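# Fit the spool piece between two spring-loaded pipe ends

## Task

Using any number of the three arms (bases in the scene frame, metres, heading counter-clockwise from +x: arm1 at x=+0.55 y=+0.00 z=+0.72 heading +180; arm2 at x=+0.00 y=+0.65 z=+0.72 heading -90; arm3 at x=+0.00 y=-0.65 z=+0.72 heading +90), install the spool piece in the gap between the two pipe ends. Each end of the spool must be seated fully inside the raised ring on the flange it faces. The pipe ends are sprung and can be drawn back to open room for the spool. The fit only counts if it stays in place without any robot holding it. When finished, release everything and move the arms away.

## Robot and tools

ROBOTS. Three identical i2rt Big YAM arms: arm1, arm2, arm3. Each has six revolute joints, a two-finger gripper and a wrist camera. With joints 1 and 6 at zero and the hand level and pointing ahead, the wrist camera rides on top of the hand and looks toward the fingertips. The hand reaches about 1.0 m from the joint-1 axis. The bases are fixed on the table top at the positions given in the task. The arms act independently, so if one stalls the others keep going. Joints move at different speeds, so the hand can sweep a wide arc between two postures.

FRAMES. There is one shared scene frame in metres, with its origin on the floor and +z up. The "hand" is the point halfway between the fingertips. The hand's z axis runs along the fingers, and its y axis is the direction in which the fingers open and close. Hand poses are based on each arm's true base pose, which is never printed.

execute_actions. Argument "actions" is a list holding exactly one action, or nothing. An empty list moves nothing and just returns the state and pictures. The action is an object keyed by arm name ("arm1", "arm2", "arm3"). Each arm takes one key, "joints", which maps joint names to absolute targets (never offsets). All named motions start at once and may finish at different times. Joint names, units, ranges and done-tolerances:
- joint1_rad: -2.879 to 2.879, ±0.045. Rotates the whole arm about its base; positive is counter-clockwise seen from above; 0 extends the arm along its base heading.
- joint2_rad: 0 to 3.141, ±0.14. Shoulder; at 0 the upper arm lies roughly flat pointing back, and increasing lifts it up and then forward.
- joint3_rad: 0 to 3.019, ±0.09. Elbow; 0 is fully folded, and increasing opens it.
- joint4_rad: -1.692 to 1.57, ±0.055. Hand pitch; positive tips the fingers up.
- joint5_rad: -1.57 to 1.57, ±0.03. Sideways hand swing; positive goes to the arm's right.
- joint6_rad: -2.094 to 2.094, ±0.035. Hand roll; positive is clockwise viewed from behind the hand.
- gripper_m: 0 to 0.093 metres of fingertip separation, ±0.003. The grip force is roughly 50–62 N per pad, and lower on some grippers.
Any joint or arm you leave out may still be driving toward its previous target, and joint_status will not reveal that. An unknown key or an out-of-range number rejects the entire call, and nothing moves. A very small change from the current position may produce no motion. Argument "cameras" is a list drawn from arm1_cam_wrist, arm2_cam_wrist, arm3_cam_wrist, cam_high, all. Omitting it, null or ["all"] returns every camera, and [] returns none. The "pictures" line lists the images in order.

wait: seconds from 0 to 10. It commands nothing new and returns the same data as an empty action.

zoom_image: camera name plus region [x0, y0, x1, y1] in pixels, with the origin at the top-left and at most 504 by 504. It works only on cameras whose full image came back in the latest result.

finished_scene: pass the current scene number. This is final, and the fit must already be holding by itself.

RESULT LINES. joint_positions gives the current joint values. joint_status tells how each motion of the last accepted action ended:
- "off_target": the joint stopped short and may still be pushing.
- "contact_stop" or "time_out": the joint abandons its target and holds where it stopped. The exception is a timed-out joint that keeps a target no further than 0.375, 0.375, 0.113, 0.225, 0.075, 0.3 rad (joints 1–6) from where it sits and keeps pushing; it moves there on its own if the way clears. To relieve the push, command the joint's reported position.
- "joint command not followed" (often followed by "cause:"): a safety check blocked that arm's joint targets, usually for self- or arm-arm clearance. The gripper part of the action still runs. Blocked joints read "not_followed" and may be retried with each later action until they pass.
- on_its_own: lists what the call did not command. Its "held at" value is the joint's current target, not its actual position.
- "limit_stop_at_motor_heat": see below; resend the target.
If a call reports a stop, any further execute_actions, wait or finished_scene calls in that same reply are skipped. Joints carrying a load slowly sag.

HEAT. Holding loads warms the motors, even between calls. A MOTOR HOT line appears from 85 °C. At 100 °C that arm's motors and gripper go limp until they cool, the arm drops, and an OVER-TEMPERATURE FAULT line is shown. Heat partly carries over.

CAMERAS. Calibration gives K, distortion D and T_world_to_cam (scene frame to camera, metres) in OpenCV convention. The wrist cameras are fisheye 504x504 images, and their pose follows from the joint readings, so joint error adds to their pose error. cam_high is a room-mounted pinhole camera with 672x504 images, looking down from about (-0.28, 0.03, 2.04). Expect small errors: about 0.5% focal length, 1.5 px principal point, and 0.5° and 2.5 mm pose per axis, plus up to about 2.3° and 9 mm overall for cam_high. Results list any camera whose numbers have changed.

AVOID. The arms do not stop on contact; they keep pushing and can push hard, which also heats the motors. Never squeeze two robots together. Avoid hard impacts, dropping or slipping the spool, slamming it in, and knocking anything out of the work area, which ends the scene. The clearance check can act too late and ignores fingers, gripper housings and wrist cameras. Contact between objects, held or not, is not counted as a robot collision. Loose objects may occasionally be nudged by an outside disturbance.

Each tool is called after "Emit:" as name([rows], argument=value, ...), one row to a line, values as JSON.

## Session

Emit:
execute_actions(actions=[])

Scene clock: 0.00 s.
arm1.joint_positions: joint1_rad=-0.463 joint2_rad=+0.565 joint3_rad=+1.332 joint4_rad=-1.485 joint5_rad=+0.187 joint6_rad=-0.076 gripper_m=+0.095
arm1.joint_status: not commanded
arm1.hand: x=+0.3925 y=+0.1200 z=+1.2409 quat_wxyz=(-0.195, +0.880, -0.221, -0.374) (m; scene frame)
arm2.joint_positions: joint1_rad=-0.516 joint2_rad=+0.480 joint3_rad=+1.318 joint4_rad=-1.441 joint5_rad=-0.114 joint6_rad=-0.396 gripper_m=+0.095
arm2.joint_status: not commanded
arm2.hand: x=-0.0765 y=+0.4980 z=+1.2858 quat_wxyz=(-0.190, -0.657, -0.588, +0.432) (m; scene frame)
arm3.joint_positions: joint1_rad=-0.247 joint2_rad=+0.538 joint3_rad=+1.438 joint4_rad=-1.418 joint5_rad=-0.152 joint6_rad=+0.319 gripper_m=+0.095
arm3.joint_status: not commanded
arm3.hand: x=+0.0175 y=-0.4762 z=+1.3268 quat_wxyz=(-0.300, +0.444, -0.736, -0.414) (m; scene frame)
pictures: arm1_cam_wrist, arm2_cam_wrist, arm3_cam_wrist, cam_high
Images, in order (width x height): arm1_cam_wrist 504x504, arm2_cam_wrist 504x504, arm3_cam_wrist 504x504, cam_high 672x504.

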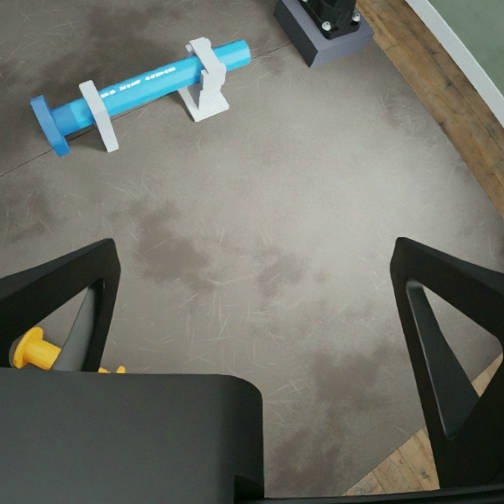

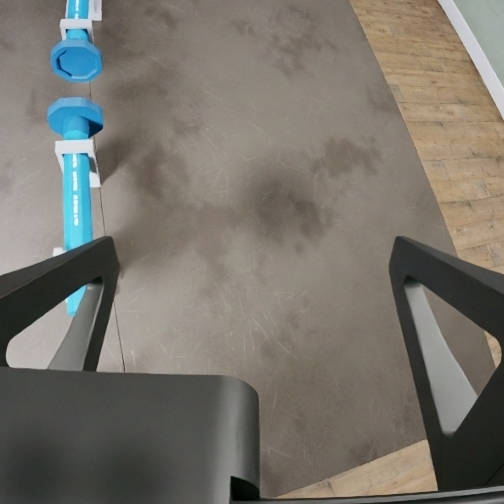

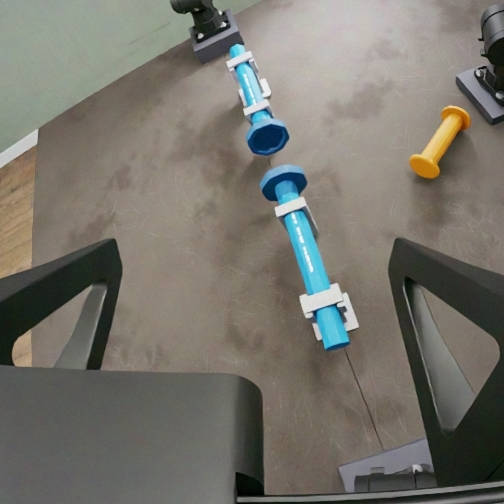

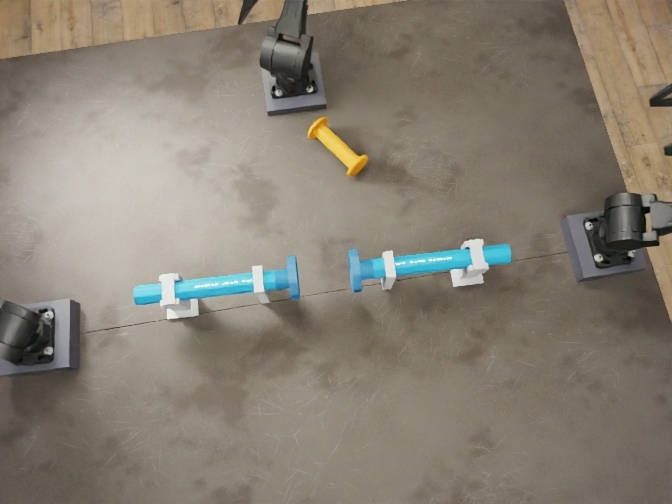

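Emit:
execute_actions([
  {"arm1":{"joints":{"joint1_rad":0.425,"joint2_rad":1.1,"joint3_rad":1.0,"joint4_rad":-1.47,"joint5_rad":0,"joint6_rad":0}},"arm2":{"joints":{"joint1_rad":0,"joint2_rad":1.5,"joint3_rad":1.4,"joint4_rad":-1.47,"joint5_rad":0,"joint6_rad":0}},"arm3":{"joints":{"joint1_rad":0,"joint2_rad":1.6,"joint3_rad":1.3,"joint4_rad":-1.27,"joint5_rad":0,"joint6_rad":0}}},
])

Scene clock: 17.37 s.
arm1.joint_positions: joint1_rad=+0.425 joint2_rad=+1.107 joint3_rad=+0.974 joint4_rad=-1.475 joint5_rad=+0.001 joint6_rad=-0.013 gripper_m=+0.095
arm1.joint_status: all done
arm1.hand: x=+0.2907 y=-0.1110 z=+0.9485 quat_wxyz=(-0.004, +0.978, +0.208, +0.017) (m; scene frame)
arm2.joint_positions: joint1_rad=-0.004 joint2_rad=+1.494 joint3_rad=+1.387 joint4_rad=-1.463 joint5_rad=-0.002 joint6_rad=-0.010 gripper_m=+0.095
arm2.joint_status: all done
arm2.hand: x=-0.0232 y=+0.2127 z=+1.0046 quat_wxyz=(-0.004, -0.722, -0.692, +0.004) (m; scene frame)
arm3.joint_positions: joint1_rad=-0.008 joint2_rad=+1.599 joint3_rad=+1.294 joint4_rad=-1.274 joint5_rad=-0.003 joint6_rad=+0.010 gripper_m=+0.095
arm3.joint_status: all done
arm3.hand: x=+0.0073 y=-0.1893 z=+0.9163 quat_wxyz=(-0.004, +0.697, -0.717, -0.001) (m; scene frame)
pictures: arm1_cam_wrist, arm2_cam_wrist, arm3_cam_wrist, cam_high
camera_calibration (this result's frames):
arm1_cam_wrist: T_world_to_cam=[[-0.406275, 0.913733, -0.00575202, 0.227682], [0.725334, 0.326322, 0.606139, -0.745637], [0.555726, 0.242087, -0.795338, 0.744642], [0, 0, 0, 1]] pos_world=[0.21952, -0.14499, 1.04551]
arm2_cam_wrist: T_world_to_cam=[[-0.998724, 0.0505082, 0.000481568, -0.0290565], [0.041405, 0.813187, 0.580527, -0.748474], [0.0289298, 0.579806, -0.814241, 0.816224], [0, 0, 0, 1]] pos_world=[-0.0216421, 0.136865, 1.09913]
arm3_cam_wrist: T_world_to_cam=[[0.99958, -0.0286544, 0.00426455, -0.0170325], [-0.0258891, -0.817485, 0.575367, -0.675996], [-0.0130006, -0.575236, -0.817884, 0.764611], [0, 0, 0, 1]] pos_world=[0.00946486, -0.113272, 1.01438]
Images, in order (width x height): arm1_cam_wrist 504x504, arm2_cam_wrist 504x504, arm3_cam_wrist 504x504, cam_high 672x504.

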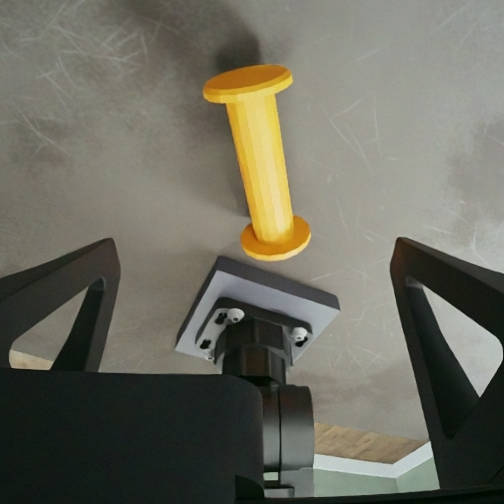

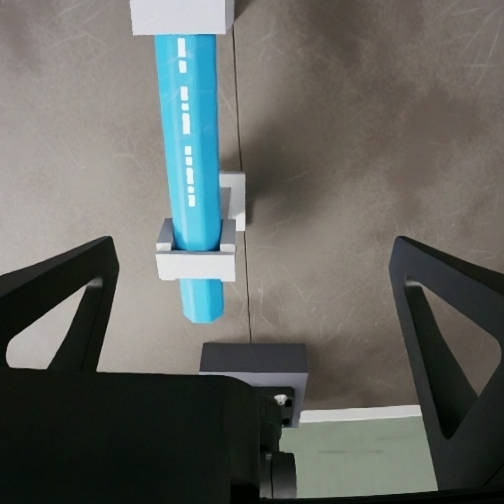

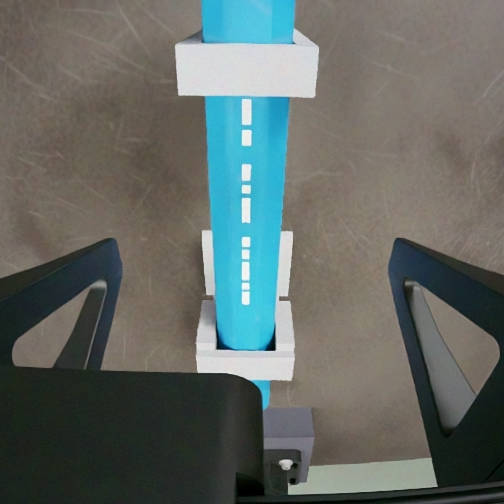

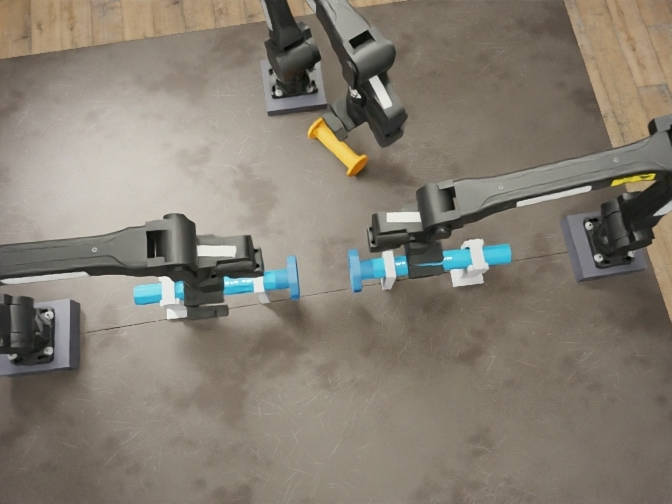

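Emit:
execute_actions([
  {"arm1":{"joints":{"joint2_rad":1.02,"joint3_rad":0.66,"joint4_rad":-1.185,"joint6_rad":-0.14}},"arm2":{"joints":{"joint1_rad":0.098,"joint2_rad":1.6,"joint3_rad":1.3,"joint4_rad":-1.27,"joint6_rad":0.1}},"arm3":{"joints":{"joint3_rad":1.125,"joint4_rad":-1.095}}},
])

Scene clock: 38.27 s.
arm1.joint_positions: joint1_rad=+0.425 joint2_rad=+1.021 joint3_rad=+0.645 joint4_rad=-1.200 joint5_rad=+0.001 joint6_rad=-0.127 gripper_m=+0.095
arm1.joint_status: all done
arm1.hand: x=+0.3332 y=-0.0927 z=+0.8480 quat_wxyz=(-0.001, +0.965, +0.263, +0.001) (m; scene frame)
arm2.joint_positions: joint1_rad=+0.104 joint2_rad=+1.608 joint3_rad=+1.297 joint4_rad=-1.280 joint5_rad=-0.002 joint6_rad=+0.090 gripper_m=+0.095
arm2.joint_status: all done
arm2.hand: x=+0.0250 y=+0.1899 z=+0.9218 quat_wxyz=(+0.004, -0.720, -0.694, -0.003) (m; scene frame)
arm3.joint_positions: joint1_rad=-0.008 joint2_rad=+1.598 joint3_rad=+1.120 joint4_rad=-1.103 joint5_rad=-0.003 joint6_rad=+0.010 gripper_m=+0.095
arm3.joint_status: all done
arm3.hand: x=+0.0072 y=-0.2147 z=+0.8550 quat_wxyz=(-0.003, +0.697, -0.717, +0.000) (m; scene frame)
pictures: arm1_cam_wrist, arm2_cam_wrist, arm3_cam_wrist, cam_high
camera_calibration (this result's frames):
arm1_cam_wrist: T_world_to_cam=[[-0.507145, 0.861843, -0.00555093, 0.256244], [0.700751, 0.416084, 0.579501, -0.682385], [0.501749, 0.290001, -0.814953, 0.675762], [0, 0, 0, 1]] pos_world=[0.269072, -0.132885, 0.947579]
arm2_cam_wrist: T_world_to_cam=[[-0.999059, 0.043286, 0.00253975, 0.0197754], [0.0362148, 0.800775, 0.59787, -0.697372], [0.0238456, 0.5974, -0.801589, 0.745736], [0, 0, 0, 1]] pos_world=[0.0272295, 0.11208, 1.01466]
arm3_cam_wrist: T_world_to_cam=[[0.99958, -0.0286598, 0.00429309, -0.0174536], [-0.0258752, -0.815946, 0.577549, -0.66302], [-0.0130495, -0.577418, -0.816345, 0.698027], [0, 0, 0, 1]] pos_world=[0.00939943, -0.138436, 0.952832]
Images, in order (width x height): arm1_cam_wrist 504x504, arm2_cam_wrist 504x504, arm3_cam_wrist 504x504, cam_high 672x504.

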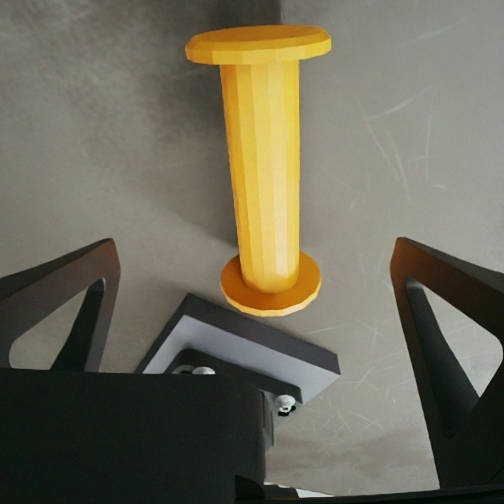

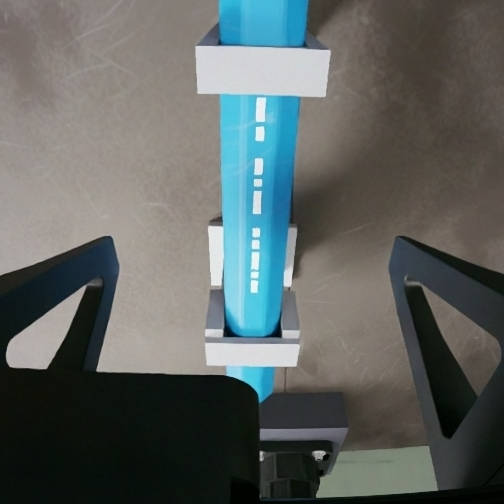

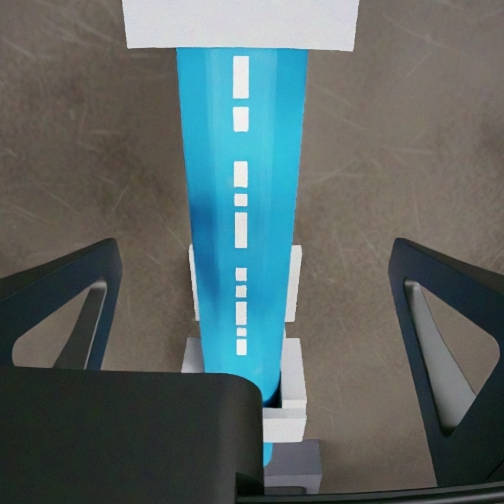

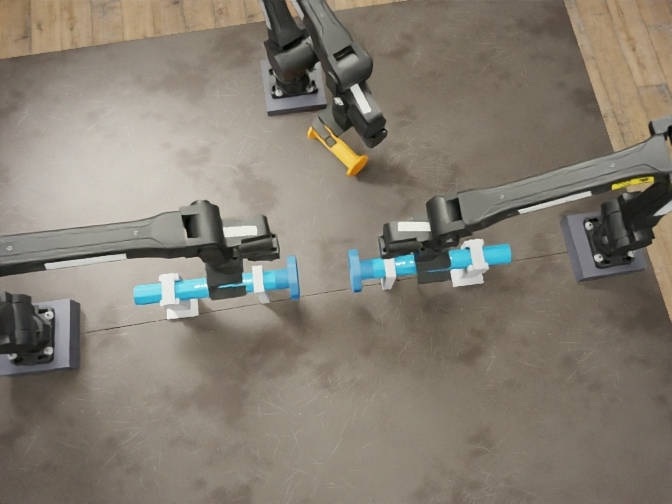

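Emit:
execute_actions([
  {"arm1":{"joints":{"joint2_rad":1.143,"joint3_rad":0.44,"joint4_rad":-0.84,"joint6_rad":-0.17}},"arm2":{"joints":{"joint2_rad":1.64,"joint3_rad":1.065,"joint4_rad":-0.99}},"arm3":{"joints":{"joint2_rad":1.64,"joint3_rad":1.085,"joint4_rad":-1.01}}},
])

Scene clock: 53.23 s.
arm1.joint_positions: joint1_rad=+0.425 joint2_rad=+1.153 joint3_rad=+0.423 joint4_rad=-0.854 joint5_rad=+0.001 joint6_rad=-0.157 gripper_m=+0.095
arm1.joint_status: all done
arm1.hand: x=+0.3556 y=-0.0830 z=+0.7485 quat_wxyz=(-0.001, +0.961, +0.278, +0.006) (m; scene frame)
arm2.joint_positions: joint1_rad=+0.104 joint2_rad=+1.632 joint3_rad=+1.063 joint4_rad=-1.000 joint5_rad=-0.002 joint6_rad=+0.091 gripper_m=+0.095
arm2.joint_status: all done
arm2.hand: x=+0.0233 y=+0.2161 z=+0.8304 quat_wxyz=(-0.005, -0.720, -0.694, +0.004) (m; scene frame)
arm3.joint_positions: joint1_rad=-0.008 joint2_rad=+1.629 joint3_rad=+1.087 joint4_rad=-1.019 joint5_rad=-0.003 joint6_rad=+0.010 gripper_m=+0.095
arm3.joint_status: all done
arm3.hand: x=+0.0075 y=-0.2097 z=+0.8311 quat_wxyz=(-0.010, +0.697, -0.717, -0.007) (m; scene frame)
pictures: arm1_cam_wrist, arm2_cam_wrist, arm3_cam_wrist, cam_high
camera_calibration (this result's frames):
arm1_cam_wrist: T_world_to_cam=[[-0.533146, 0.845993, -0.00709133, 0.267796], [0.682591, 0.435092, 0.587167, -0.64218], [0.499824, 0.308205, -0.809435, 0.578631], [0, 0, 0, 1]] pos_world=[0.291907, -0.125484, 0.84733]
arm2_cam_wrist: T_world_to_cam=[[-0.999047, 0.0436471, 0.000391651, 0.0189512], [0.0357802, 0.813776, 0.580076, -0.651742], [0.0249999, 0.579537, -0.814562, 0.671504], [0, 0, 0, 1]] pos_world=[0.0254651, 0.140383, 0.925034]
arm3_cam_wrist: T_world_to_cam=[[0.999582, -0.0286165, 0.00407329, -0.0172554], [-0.0259794, -0.82767, 0.560613, -0.633473], [-0.0126715, -0.560485, -0.828068, 0.694734], [0, 0, 0, 1]] pos_world=[0.00959419, -0.135413, 0.93049]
Images, in order (width x height): arm1_cam_wrist 504x504, arm2_cam_wrist 504x504, arm3_cam_wrist 504x504, cam_high 672x504.

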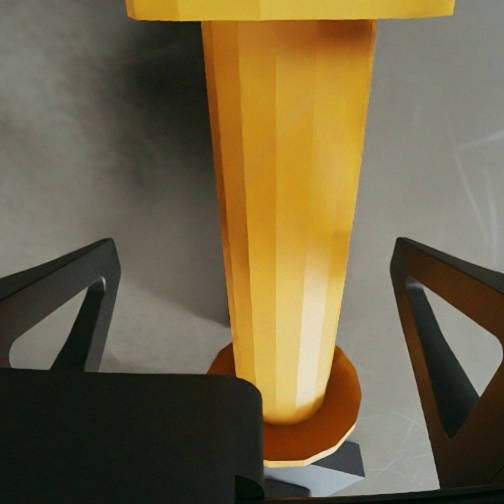

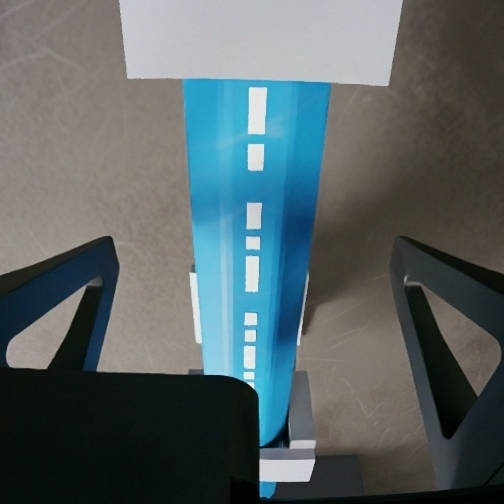

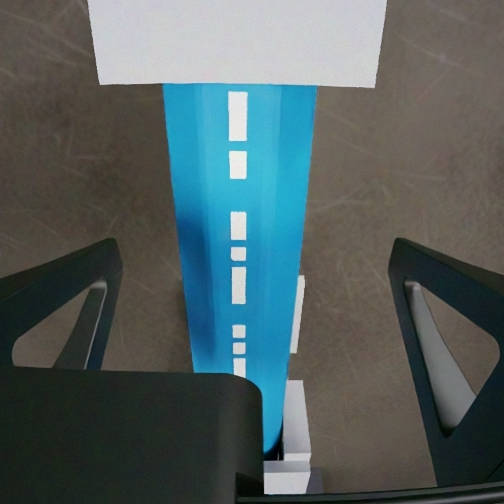

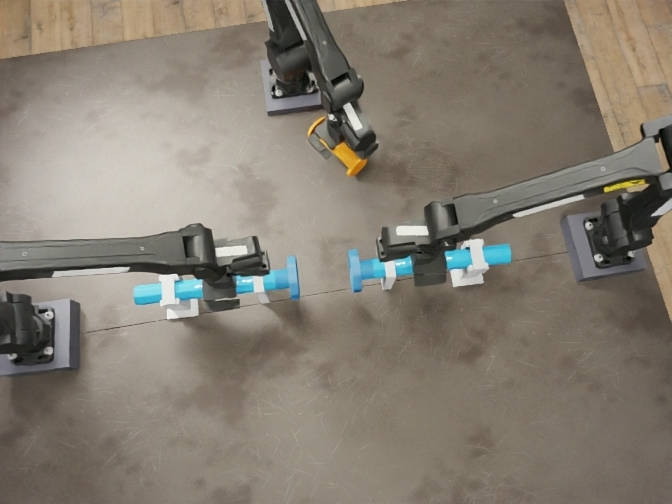

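Emit:
execute_actions([
  {"arm1":{"joints":{"joint1_rad":0.38,"joint3_rad":0.425,"joint4_rad":-0.82,"joint6_rad":-0.2}},"arm2":{"joints":{"joint3_rad":1.005,"joint4_rad":-0.93}},"arm3":{"joints":{"joint1_rad":0.015,"joint3_rad":1.025,"joint4_rad":-0.96}}},
], cameras=[])

Emit:
execute_actions([
  {"arm1":{"joints":{"gripper_m":0.0}},"arm2":{"joints":{"gripper_m":0.0}},"arm3":{"joints":{"gripper_m":0.0}}},
])

Scene clock: 60.30 s.
arm1.joint_positions: joint1_rad=+0.384 joint2_rad=+1.153 joint3_rad=+0.423 joint4_rad=-0.834 joint5_rad=+0.001 joint6_rad=-0.186 gripper_m=+0.095
arm1.joint_status: all done
arm1.hand: x=+0.3479 y=-0.0766 z=+0.7485 quat_wxyz=(+0.000, +0.962, +0.272, -0.004) (m; scene frame)
arm2.joint_positions: joint1_rad=+0.104 joint2_rad=+1.632 joint3_rad=+1.007 joint4_rad=-0.941 joint5_rad=-0.002 joint6_rad=+0.091 gripper_m=+0.095
arm2.joint_status: all done
arm2.hand: x=+0.0227 y=+0.2272 z=+0.8126 quat_wxyz=(-0.006, -0.720, -0.694, +0.005) (m; scene frame)
arm3.joint_positions: joint1_rad=+0.003 joint2_rad=+1.629 joint3_rad=+1.023 joint4_rad=-0.969 joint5_rad=-0.002 joint6_rad=+0.010 gripper_m=+0.095
arm3.joint_status: all done
arm3.hand: x=+0.0027 y=-0.2258 z=+0.8105 quat_wxyz=(-0.005, +0.701, -0.713, -0.002) (m; scene frame)
pictures: none
No camera images: the call's "cameras" was empty. Leave "cameras" out to get every camera's image.

Scene clock: 61.03 s.
arm1.joint_positions: joint1_rad=+0.384 joint2_rad=+1.153 joint3_rad=+0.422 joint4_rad=-0.833 joint5_rad=+0.000 joint6_rad=-0.188 gripper_m=+0.035
arm1.joint_status: gripper_m off_target (ended at +0.035, target +0.000)
arm1.hand: x=+0.3477 y=-0.0768 z=+0.7484 quat_wxyz=(+0.000, +0.962, +0.273, -0.005) (m; scene frame)
arm2.joint_positions: joint1_rad=+0.104 joint2_rad=+1.632 joint3_rad=+1.007 joint4_rad=-0.940 joint5_rad=-0.007 joint6_rad=+0.095 gripper_m=+0.039
arm2.joint_status: gripper_m off_target (ended at +0.039, target +0.000)
arm2.hand: x=+0.0238 y=+0.2270 z=+0.8126 quat_wxyz=(-0.008, -0.722, -0.692, +0.004) (m; scene frame)
arm3.joint_positions: joint1_rad=+0.003 joint2_rad=+1.629 joint3_rad=+1.023 joint4_rad=-0.968 joint5_rad=-0.004 joint6_rad=+0.011 gripper_m=+0.039
arm3.joint_status: gripper_m off_target (ended at +0.039, target +0.000)
arm3.hand: x=+0.0021 y=-0.2257 z=+0.8105 quat_wxyz=(-0.005, +0.701, -0.713, -0.003) (m; scene frame)
pictures: arm1_cam_wrist, arm2_cam_wrist, arm3_cam_wrist, cam_high
camera_calibration (this result's frames):
arm1_cam_wrist: T_world_to_cam=[[-0.524847, 0.851188, -0.00394339, 0.253475], [0.698228, 0.433171, 0.569948, -0.632178], [0.486841, 0.296382, -0.821672, 0.593347], [0, 0, 0, 1]] pos_world=[0.285574, -0.11777, 0.848844]
arm2_cam_wrist: T_world_to_cam=[[-0.998827, 0.0481219, -0.00540678, 0.0226296], [0.036183, 0.815863, 0.577112, -0.648331], [0.0321829, 0.576239, -0.816647, 0.652952], [0, 0, 0, 1]] pos_world=[0.0250477, 0.151604, 0.907514]
arm3_cam_wrist: T_world_to_cam=[[0.999839, -0.017577, 0.00360615, -0.0094463], [-0.0164855, -0.820526, 0.571371, -0.642412], [-0.00708406, -0.571339, -0.820684, 0.660228], [0, 0, 0, 1]] pos_world=[0.00353138, -0.150068, 0.908929]
Images, in order (width x height): arm1_cam_wrist 504x504, arm2_cam_wrist 504x504, arm3_cam_wrist 504x504, cam_high 672x504.

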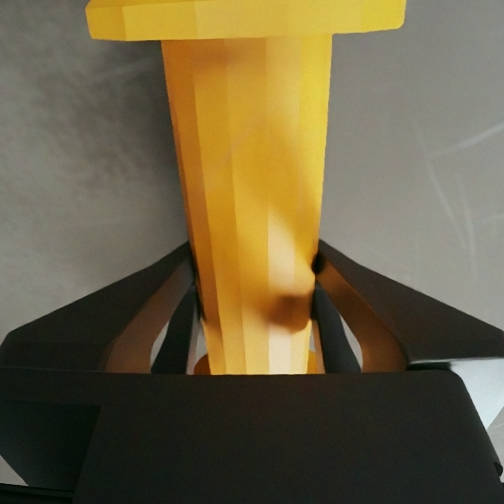

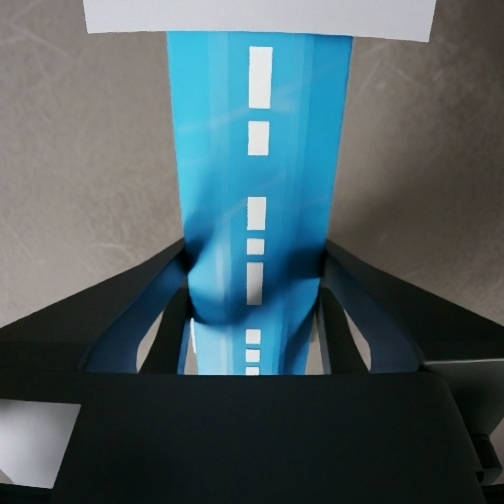

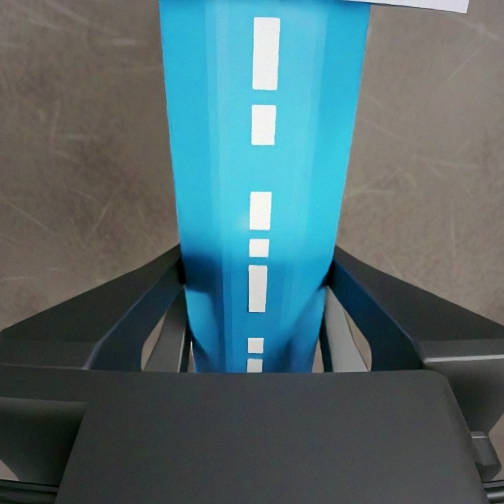

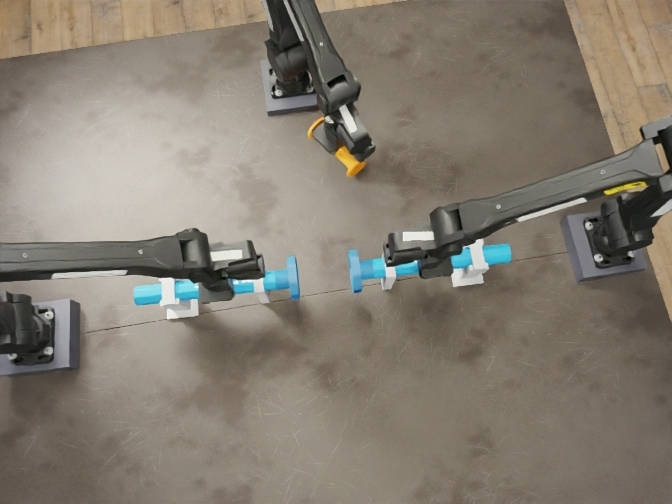

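Emit:
execute_actions([
  {"arm1":{"joints":{"joint3_rad":1.0,"joint4_rad":-1.4}}},
], cameras=[])

Emit:
execute_actions([
  {"arm1":{"joints":{"joint1_rad":0.02,"joint2_rad":1.76,"joint3_rad":1.62,"joint4_rad":-1.4,"joint6_rad":-1.535}},"arm2":{"joints":{"joint2_rad":1.55,"joint3_rad":0.9,"joint4_rad":-0.92}},"arm3":{"joints":{"joint2_rad":1.55,"joint3_rad":0.92,"joint4_rad":-0.95}}},
])

Scene clock: 72.17 s.
arm1.joint_positions: joint1_rad=+0.384 joint2_rad=+1.153 joint3_rad=+0.948 joint4_rad=-1.387 joint5_rad=+0.000 joint6_rad=-0.188 gripper_m=+0.035
arm1.joint_status: all done
arm1.hand: x=+0.2712 y=-0.1061 z=+0.9258 quat_wxyz=(-0.001, +0.962, +0.273, +0.009) (m; scene frame)
arm2.joint_positions: joint1_rad=+0.104 joint2_rad=+1.632 joint3_rad=+1.007 joint4_rad=-0.940 joint5_rad=-0.007 joint6_rad=+0.095 gripper_m=+0.039
arm2.joint_status: not commanded
arm2.hand: x=+0.0238 y=+0.2270 z=+0.8126 quat_wxyz=(-0.008, -0.722, -0.692, +0.004) (m; scene frame)
arm3.joint_positions: joint1_rad=+0.003 joint2_rad=+1.629 joint3_rad=+1.023 joint4_rad=-0.968 joint5_rad=-0.004 joint6_rad=+0.011 gripper_m=+0.039
arm3.joint_status: not commanded
arm3.hand: x=+0.0021 y=-0.2257 z=+0.8105 quat_wxyz=(-0.005, +0.701, -0.713, -0.003) (m; scene frame)
pictures: none
No camera images: the call's "cameras" was empty. Leave "cameras" out to get every camera's image.

Scene clock: 74.20 s.
arm1.joint_positions: joint1_rad=+0.017 joint2_rad=+1.786 joint3_rad=+1.564 joint4_rad=-1.396 joint5_rad=+0.002 joint6_rad=-1.521 gripper_m=+0.035
arm1.joint_status: all done
arm1.hand: x=+0.0204 y=+0.0020 z=+0.9018 quat_wxyz=(+0.015, +0.725, +0.688, +0.017) (m; scene frame)
arm2.joint_positions: joint1_rad=+0.104 joint2_rad=+1.581 joint3_rad=+0.941 joint4_rad=-0.877 joint5_rad=-0.012 joint6_rad=+0.099 gripper_m=+0.039
arm2.joint_status: all done
arm2.hand: x=+0.0241 y=+0.2380 z=+0.8124 quat_wxyz=(-0.028, -0.722, -0.691, +0.017) (m; scene frame)
arm3.joint_positions: joint1_rad=+0.005 joint2_rad=+1.576 joint3_rad=+0.956 joint4_rad=-0.910 joint5_rad=-0.003 joint6_rad=+0.016 gripper_m=+0.039
arm3.joint_status: all done
arm3.hand: x=+0.0017 y=-0.2380 z=+0.8102 quat_wxyz=(-0.021, +0.700, -0.714, -0.018) (m; scene frame)
pictures: arm1_cam_wrist, arm2_cam_wrist, arm3_cam_wrist, cam_high
camera_calibration (this result's frames):
arm1_cam_wrist: T_world_to_cam=[[-0.99732, 0.0523639, -0.0511049, 0.0690206], [0.0130209, 0.814317, 0.580275, -0.521223], [0.072001, 0.578054, -0.812816, 0.855351], [0, 0, 0, 1]] pos_world=[0.0140363, -0.0736125, 1.00122]
arm2_cam_wrist: T_world_to_cam=[[-0.998613, 0.0503622, -0.0153785, 0.0299163], [0.0341844, 0.842157, 0.538147, -0.631805], [0.0400534, 0.536875, -0.84271, 0.676812], [0, 0, 0, 1]] pos_world=[0.024364, 0.167209, 0.910821]
arm3_cam_wrist: T_world_to_cam=[[0.999767, -0.02129, 0.00361166, -0.0101353], [-0.0199206, -0.844732, 0.534819, -0.628535], [-0.00833544, -0.534767, -0.844959, 0.681319], [0, 0, 0, 1]] pos_world=[0.00329123, -0.166812, 0.911876]
Images, in order (width x height): arm1_cam_wrist 504x504, arm2_cam_wrist 504x504, arm3_cam_wrist 504x504, cam_high 672x504.

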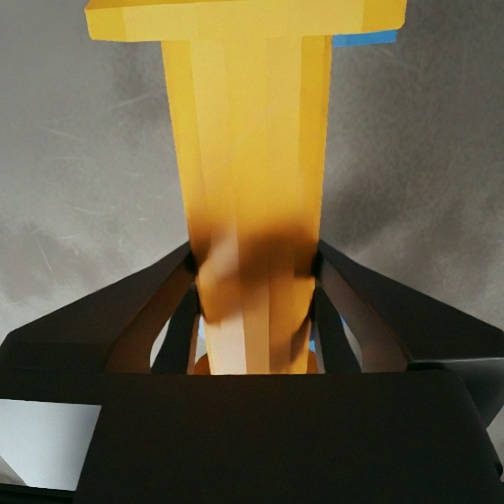

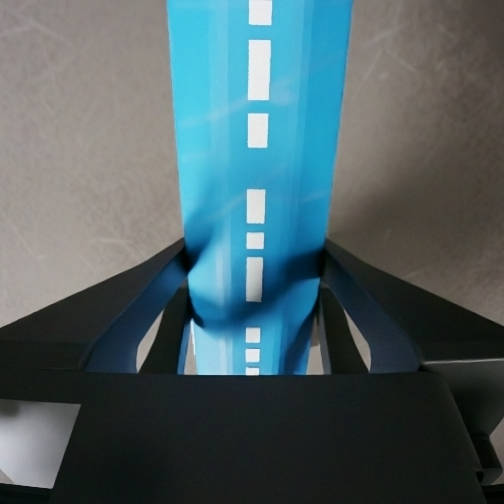

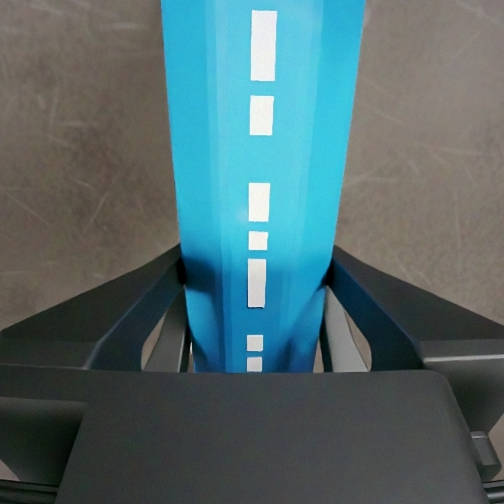

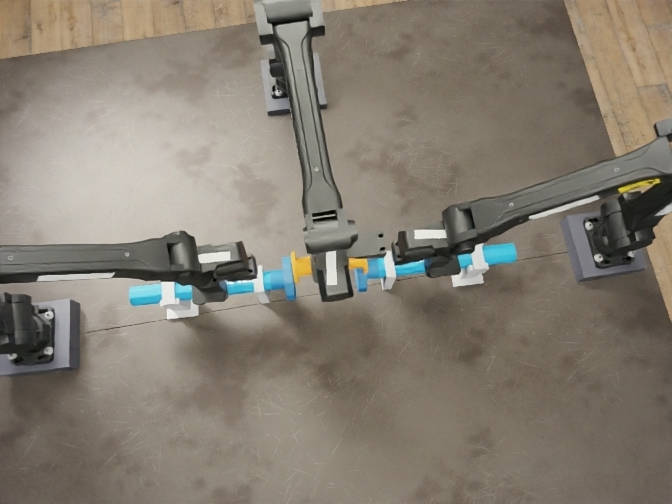

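Emit:
execute_actions([
  {"arm1":{"joints":{"joint1_rad":0.03,"joint4_rad":-1.345}},"arm2":{"joints":{"joint2_rad":1.475,"joint3_rad":0.8,"joint4_rad":-1.04}},"arm3":{"joints":{"joint2_rad":1.475,"joint3_rad":0.82,"joint4_rad":-1.07}}},
], cameras=["arm1_cam_wrist","cam_high"])

Emit:
zoom_image(camera="cam_high", region=[230, 210, 430, 330])

Scene clock: 79.87 s.
arm1.joint_positions: joint1_rad=+0.024 joint2_rad=+1.786 joint3_rad=+1.564 joint4_rad=-1.358 joint5_rad=+0.002 joint6_rad=-1.522 gripper_m=+0.035
arm1.joint_status: all done
arm1.hand: x=+0.0111 y=-0.0019 z=+0.9016 quat_wxyz=(+0.002, +0.722, +0.692, +0.003) (m; scene frame)
arm2.joint_positions: joint1_rad=+0.106 joint2_rad=+1.546 joint3_rad=+0.899 joint4_rad=-0.870 joint5_rad=-0.016 joint6_rad=+0.101 gripper_m=+0.039
arm2.joint_status: joint3_rad time_out (moved -0.042 of -0.141); joint4_rad time_out (moved +0.007 of -0.163); the others done
arm2.on_its_own: joint3_rad reads +0.899 and still pushes toward +0.800 since a time_out; joint4_rad reads -0.870 and still pushes toward -1.040 since a time_out
arm2.hand: x=+0.0248 y=+0.2529 z=+0.8123 quat_wxyz=(-0.029, -0.722, -0.691, +0.016) (m; scene frame)
arm3.joint_positions: joint1_rad=+0.005 joint2_rad=+1.545 joint3_rad=+0.919 joint4_rad=-0.905 joint5_rad=-0.004 joint6_rad=+0.016 gripper_m=+0.039
arm3.joint_status: joint3_rad time_out (moved -0.037 of -0.136); joint4_rad time_out (moved +0.005 of -0.160); the others done
arm3.on_its_own: joint3_rad reads +0.919 and still pushes toward +0.820 since a time_out; joint4_rad reads -0.905 and still pushes toward -1.070 since a time_out
arm3.hand: x=+0.0014 y=-0.2513 z=+0.8101 quat_wxyz=(-0.020, +0.700, -0.714, -0.018) (m; scene frame)
pictures: arm1_cam_wrist, cam_high
camera_calibration (this result's frames):
arm1_cam_wrist: T_world_to_cam=[[-0.998924, 0.0443895, -0.0134047, 0.0259679], [0.0284195, 0.814519, 0.57944, -0.51721], [0.0366394, 0.578436, -0.814905, 0.860346], [0, 0, 0, 1]] pos_world=[0.00911621, -0.0775304, 1.00114]
Images, in order (width x height): arm1_cam_wrist 504x504, cam_high 672x504.

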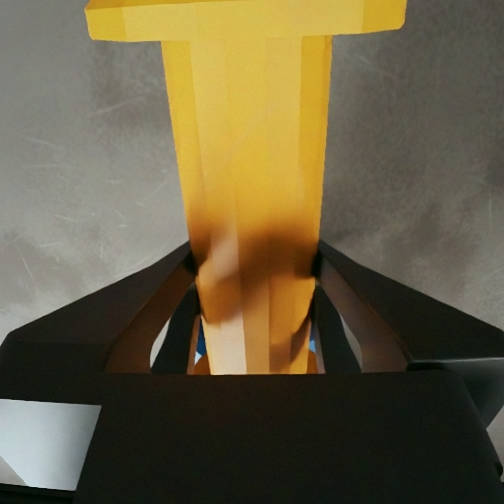

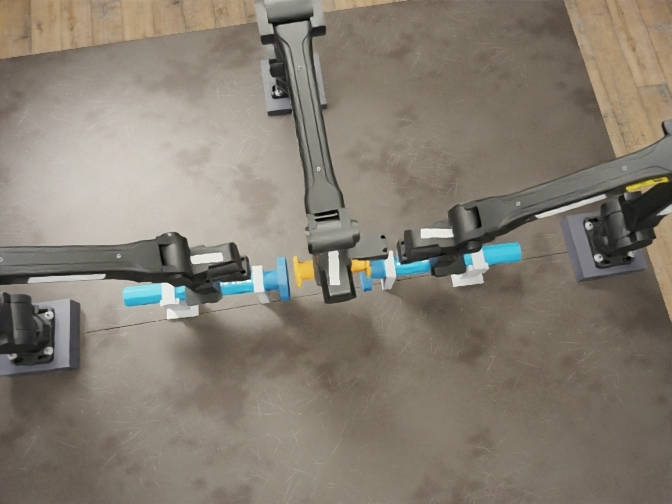

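Region (230, 210, 430, 330) of cam_high's 672x504 image, scaled by 2.520, with more detail than that image has; it fills the top 302 rows of this view, and the rest is white.

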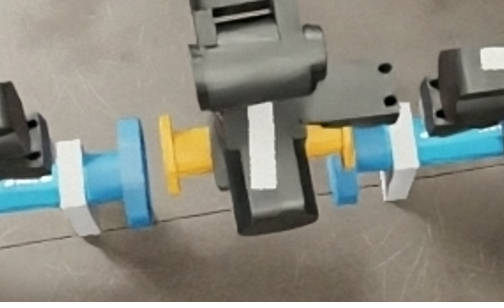

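Emit:
execute_actions([
  {"arm1":{"joints":{"joint1_rad":-0.008,"joint6_rad":-1.56}},"arm2":{"joints":{"joint2_rad":1.4,"joint3_rad":0.78}},"arm3":{"joints":{"joint2_rad":1.4,"joint3_rad":0.8}}},
], cameras=["cam_high"])

Emit:
zoom_image(camera="cam_high", region=[230, 210, 430, 330])

Scene clock: 88.97 s.
arm1.joint_positions: joint1_rad=-0.009 joint2_rad=+1.786 joint3_rad=+1.564 joint4_rad=-1.358 joint5_rad=+0.001 joint6_rad=-1.547 gripper_m=+0.035
arm1.joint_status: all done
arm1.hand: x=+0.0114 y=+0.0158 z=+0.9016 quat_wxyz=(+0.002, +0.725, +0.689, +0.003) (m; scene frame)
arm2.joint_positions: joint1_rad=+0.106 joint2_rad=+1.529 joint3_rad=+0.879 joint4_rad=-0.841 joint5_rad=-0.016 joint6_rad=+0.104 gripper_m=+0.039
arm2.joint_status: joint3_rad time_out (moved -0.020 of -0.119); the others done
arm2.on_its_own: joint3_rad reads +0.879 and still pushes toward +0.780 since a time_out; joint4_rad reads -0.841 and still pushes toward -1.040 since a time_out
arm2.hand: x=+0.0248 y=+0.2536 z=+0.8130 quat_wxyz=(-0.039, -0.723, -0.690, +0.024) (m; scene frame)
arm3.joint_positions: joint1_rad=+0.005 joint2_rad=+1.531 joint3_rad=+0.904 joint4_rad=-0.882 joint5_rad=-0.004 joint6_rad=+0.017 gripper_m=+0.039
arm3.joint_status: joint3_rad time_out (moved -0.016 of -0.119); the others done
arm3.on_its_own: joint3_rad reads +0.904 and still pushes toward +0.800 since a time_out; joint4_rad reads -0.882 and still pushes toward -1.070 since a time_out
arm3.hand: x=+0.0014 y=-0.2516 z=+0.8108 quat_wxyz=(-0.028, +0.699, -0.714, -0.026) (m; scene frame)
pictures: cam_high
Images, in order (width x height): cam_high 672x504.

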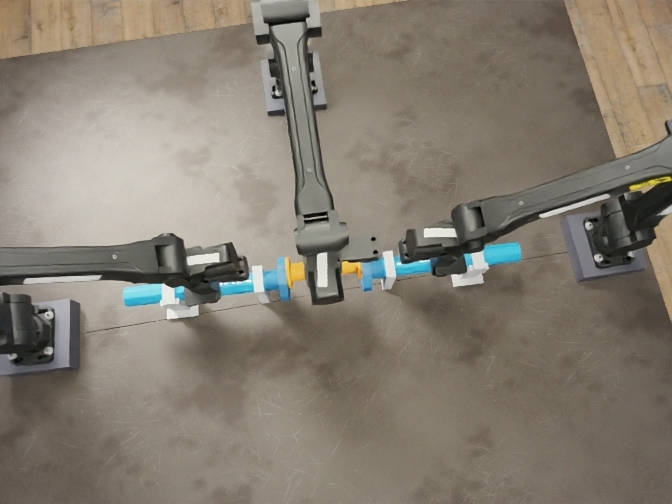

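Region (230, 210, 430, 330) of cam_high's 672x504 image, scaled by 2.520, with more detail than that image has; it fills the top 302 rows of this view, and the rest is white.

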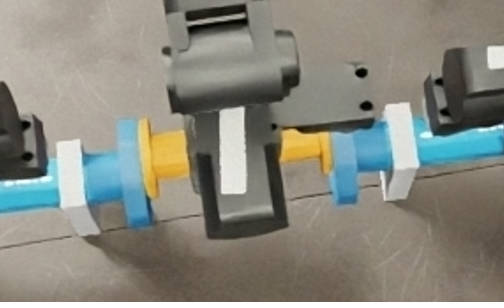

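Emit:
execute_actions([
  {"arm1":{"joints":{"joint2_rad":1.788,"joint3_rad":1.54,"joint4_rad":-1.245}},"arm2":{"joints":{"joint2_rad":1.47,"joint3_rad":0.81,"joint4_rad":-0.98}},"arm3":{"joints":{"joint2_rad":1.47,"joint3_rad":0.835,"joint4_rad":-1.02}}},
], cameras=["cam_high","arm1_cam_wrist"])

Emit:
zoom_image(camera="cam_high", region=[230, 210, 430, 330])

Scene clock: 97.30 s.
arm1.joint_positions: joint1_rad=-0.009 joint2_rad=+1.802 joint3_rad=+1.523 joint4_rad=-1.259 joint5_rad=+0.001 joint6_rad=-1.547 gripper_m=+0.035
arm1.joint_status: all done
arm1.hand: x=+0.0006 y=+0.0161 z=+0.8786 quat_wxyz=(-0.013, +0.725, +0.688, -0.012) (m; scene frame)
arm2.joint_positions: joint1_rad=+0.106 joint2_rad=+1.529 joint3_rad=+0.879 joint4_rad=-0.836 joint5_rad=-0.016 joint6_rad=+0.105 gripper_m=+0.039
arm2.joint_status: joint4_rad time_out (moved +0.005 of -0.139); the others done
arm2.on_its_own: joint4_rad reads -0.836 and still pushes toward -0.980 since a time_out
arm2.hand: x=+0.0248 y=+0.2524 z=+0.8132 quat_wxyz=(-0.041, -0.723, -0.689, +0.026) (m; scene frame)
arm3.joint_positions: joint1_rad=+0.005 joint2_rad=+1.531 joint3_rad=+0.904 joint4_rad=-0.877 joint5_rad=-0.004 joint6_rad=+0.018 gripper_m=+0.039
arm3.joint_status: joint4_rad time_out (moved +0.004 of -0.138); the others done
arm3.on_its_own: joint4_rad reads -0.877 and still pushes toward -1.020 since a time_out
arm3.hand: x=+0.0014 y=-0.2506 z=+0.8108 quat_wxyz=(-0.029, +0.699, -0.714, -0.028) (m; scene frame)
pictures: arm1_cam_wrist, cam_high
camera_calibration (this result's frames):
arm1_cam_wrist: T_world_to_cam=[[-0.998178, 0.052784, 0.0292162, -0.0232727], [0.0599572, 0.814156, 0.577542, -0.516648], [0.00669842, 0.578242, -0.815838, 0.832417], [0, 0, 0, 1]] pos_world=[0.00217061, -0.059478, 0.978183]
Images, in order (width x height): arm1_cam_wrist 504x504, cam_high 672x504.

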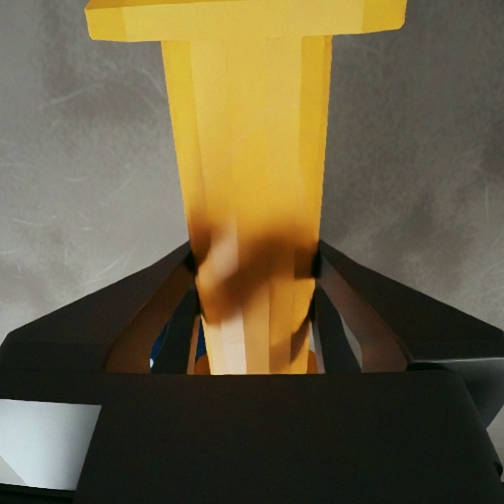

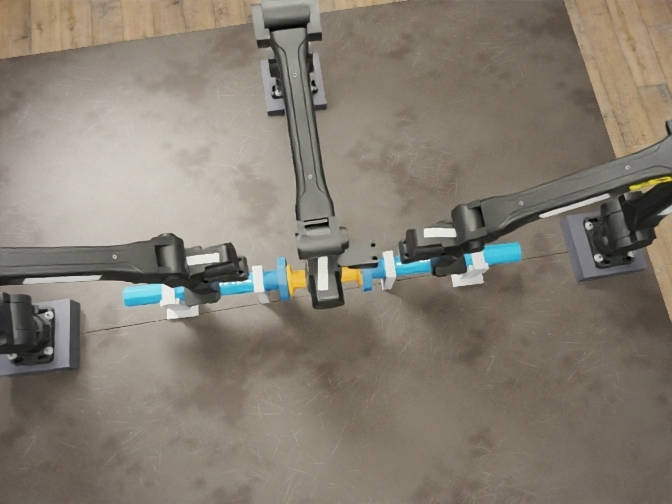

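Region (230, 210, 430, 330) of cam_high's 672x504 image, scaled by 2.520, with more detail than that image has; it fills the top 302 rows of this view, and the rest is white.

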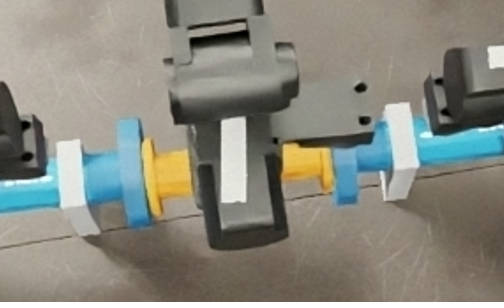

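Emit:
execute_actions([
  {"arm1":{"joints":{"joint1_rad":0.003}}},
], cameras=[])

Emit:
execute_actions([
  {"arm1":{"joints":{"joint2_rad":1.84,"joint3_rad":1.433,"joint4_rad":-1.12}}},
], cameras=["cam_high","arm1_cam_wrist"])

Emit:
zoom_image(camera="cam_high", region=[230, 210, 430, 330])

Scene clock: 104.47 s.
arm1.joint_positions: joint1_rad=-0.003 joint2_rad=+1.802 joint3_rad=+1.523 joint4_rad=-1.259 joint5_rad=+0.001 joint6_rad=-1.547 gripper_m=+0.035
arm1.joint_status: all done
arm1.hand: x=+0.0005 y=+0.0130 z=+0.8786 quat_wxyz=(-0.013, +0.723, +0.690, -0.012) (m; scene frame)
arm2.joint_positions: joint1_rad=+0.106 joint2_rad=+1.529 joint3_rad=+0.879 joint4_rad=-0.836 joint5_rad=-0.016 joint6_rad=+0.105 gripper_m=+0.039
arm2.joint_status: not commanded
arm2.on_its_own: joint4_rad reads -0.836 and still pushes toward -0.980 since a time_out
arm2.hand: x=+0.0248 y=+0.2524 z=+0.8132 quat_wxyz=(-0.041, -0.723, -0.689, +0.026) (m; scene frame)
arm3.joint_positions: joint1_rad=+0.005 joint2_rad=+1.531 joint3_rad=+0.904 joint4_rad=-0.877 joint5_rad=-0.004 joint6_rad=+0.018 gripper_m=+0.039
arm3.joint_status: not commanded
arm3.on_its_own: joint4_rad reads -0.877 and still pushes toward -1.020 since a time_out
arm3.hand: x=+0.0014 y=-0.2506 z=+0.8108 quat_wxyz=(-0.029, +0.699, -0.714, -0.028) (m; scene frame)
pictures: none
No camera images: the call's "cameras" was empty. Leave "cameras" out to get every camera's image.

Scene clock: 105.40 s.
arm1.joint_positions: joint1_rad=-0.003 joint2_rad=+1.872 joint3_rad=+1.408 joint4_rad=-1.132 joint5_rad=+0.001 joint6_rad=-1.547 gripper_m=+0.035
arm1.joint_status: all done
arm1.hand: x=+0.0162 y=+0.0126 z=+0.8009 quat_wxyz=(+0.008, +0.723, +0.691, +0.009) (m; scene frame)
arm2.joint_positions: joint1_rad=+0.106 joint2_rad=+1.529 joint3_rad=+0.879 joint4_rad=-0.836 joint5_rad=-0.016 joint6_rad=+0.105 gripper_m=+0.039
arm2.joint_status: not commanded
arm2.on_its_own: joint4_rad reads -0.836 and still pushes toward -0.980 since a time_out
arm2.hand: x=+0.0248 y=+0.2524 z=+0.8132 quat_wxyz=(-0.041, -0.723, -0.689, +0.026) (m; scene frame)
arm3.joint_positions: joint1_rad=+0.005 joint2_rad=+1.531 joint3_rad=+0.904 joint4_rad=-0.877 joint5_rad=-0.004 joint6_rad=+0.018 gripper_m=+0.039
arm3.joint_status: not commanded
arm3.on_its_own: joint4_rad reads -0.877 and still pushes toward -1.020 since a time_out
arm3.hand: x=+0.0014 y=-0.2506 z=+0.8108 quat_wxyz=(-0.029, +0.699, -0.714, -0.028) (m; scene frame)
pictures: arm1_cam_wrist, cam_high
camera_calibration (this result's frames):
arm1_cam_wrist: T_world_to_cam=[[-0.998446, 0.0470301, -0.0298812, 0.0421633], [0.0210798, 0.815237, 0.578744, -0.470169], [0.0515786, 0.577215, -0.814962, 0.769561], [0, 0, 0, 1]] pos_world=[0.012316, -0.0628858, 0.90053]
Images, in order (width x height): arm1_cam_wrist 504x504, cam_high 672x504.

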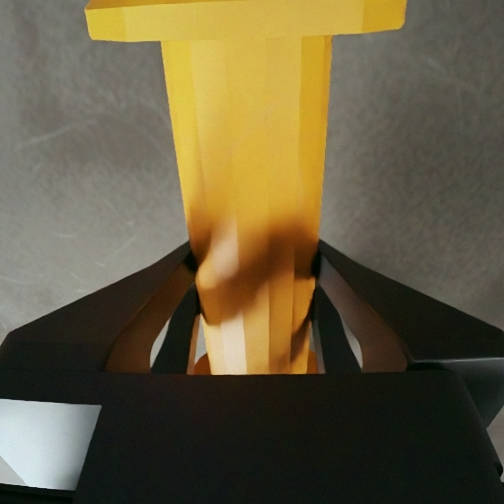

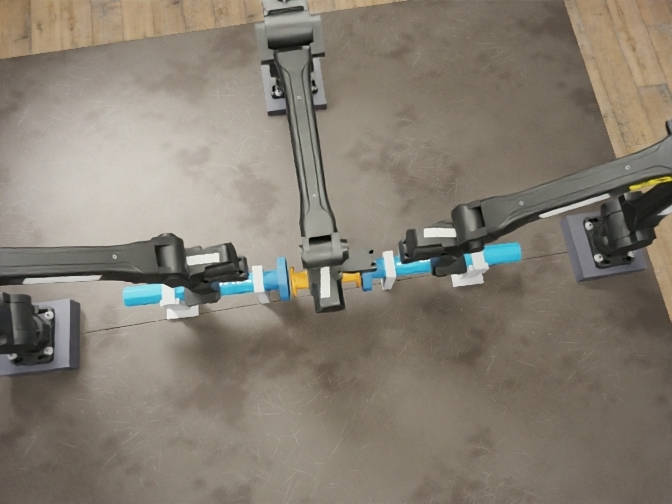

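Region (230, 210, 430, 330) of cam_high's 672x504 image, scaled by 2.520, with more detail than that image has; it fills the top 302 rows of this view, and the rest is white.

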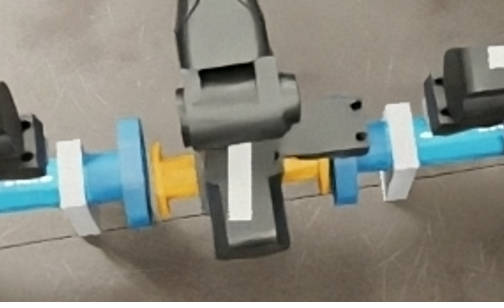

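Emit:
execute_actions([
  {"arm1":{"joints":{"joint2_rad":1.81,"joint4_rad":-1.17}}},
], cameras=["cam_high"])

Emit:
zoom_image(camera="cam_high", region=[230, 210, 430, 330])

Scene clock: 112.63 s.
arm1.joint_positions: joint1_rad=-0.003 joint2_rad=+1.840 joint3_rad=+1.408 joint4_rad=-1.157 joint5_rad=+0.001 joint6_rad=-1.547 gripper_m=+0.035
arm1.joint_status: all done
arm1.hand: x=+0.0202 y=+0.0125 z=+0.8174 quat_wxyz=(+0.006, +0.723, +0.691, +0.006) (m; scene frame)
arm2.joint_positions: joint1_rad=+0.106 joint2_rad=+1.529 joint3_rad=+0.879 joint4_rad=-0.836 joint5_rad=-0.016 joint6_rad=+0.105 gripper_m=+0.039
arm2.joint_status: not commanded
arm2.on_its_own: joint4_rad reads -0.836 and still pushes toward -0.980 since a time_out
arm2.hand: x=+0.0248 y=+0.2524 z=+0.8132 quat_wxyz=(-0.041, -0.723, -0.689, +0.026) (m; scene frame)
arm3.joint_positions: joint1_rad=+0.005 joint2_rad=+1.531 joint3_rad=+0.904 joint4_rad=-0.877 joint5_rad=-0.004 joint6_rad=+0.018 gripper_m=+0.039
arm3.joint_status: not commanded
arm3.on_its_own: joint4_rad reads -0.877 and still pushes toward -1.020 since a time_out
arm3.hand: x=+0.0014 y=-0.2506 z=+0.8108 quat_wxyz=(-0.029, +0.699, -0.714, -0.028) (m; scene frame)
pictures: cam_high
Images, in order (width x height): cam_high 672x504.

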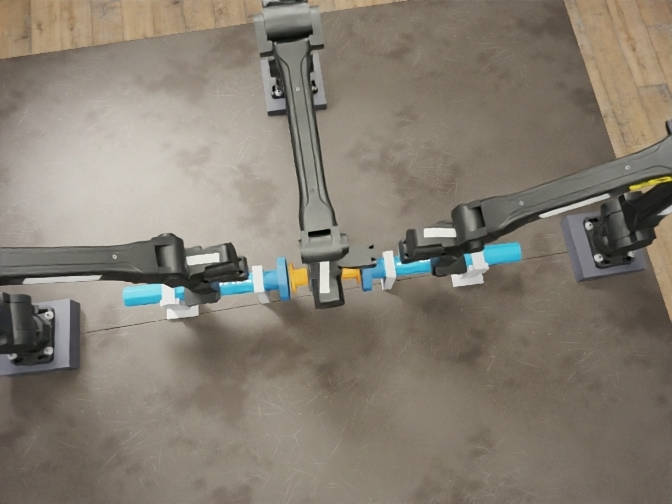

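Region (230, 210, 430, 330) of cam_high's 672x504 image, scaled by 2.520, with more detail than that image has; it fills the top 302 rows of this view, and the rest is white.

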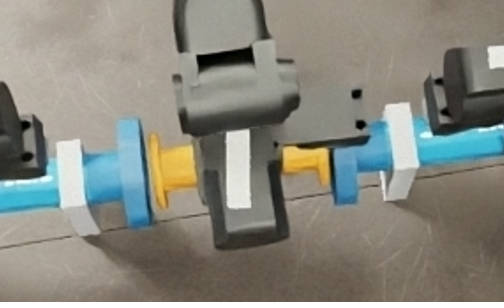

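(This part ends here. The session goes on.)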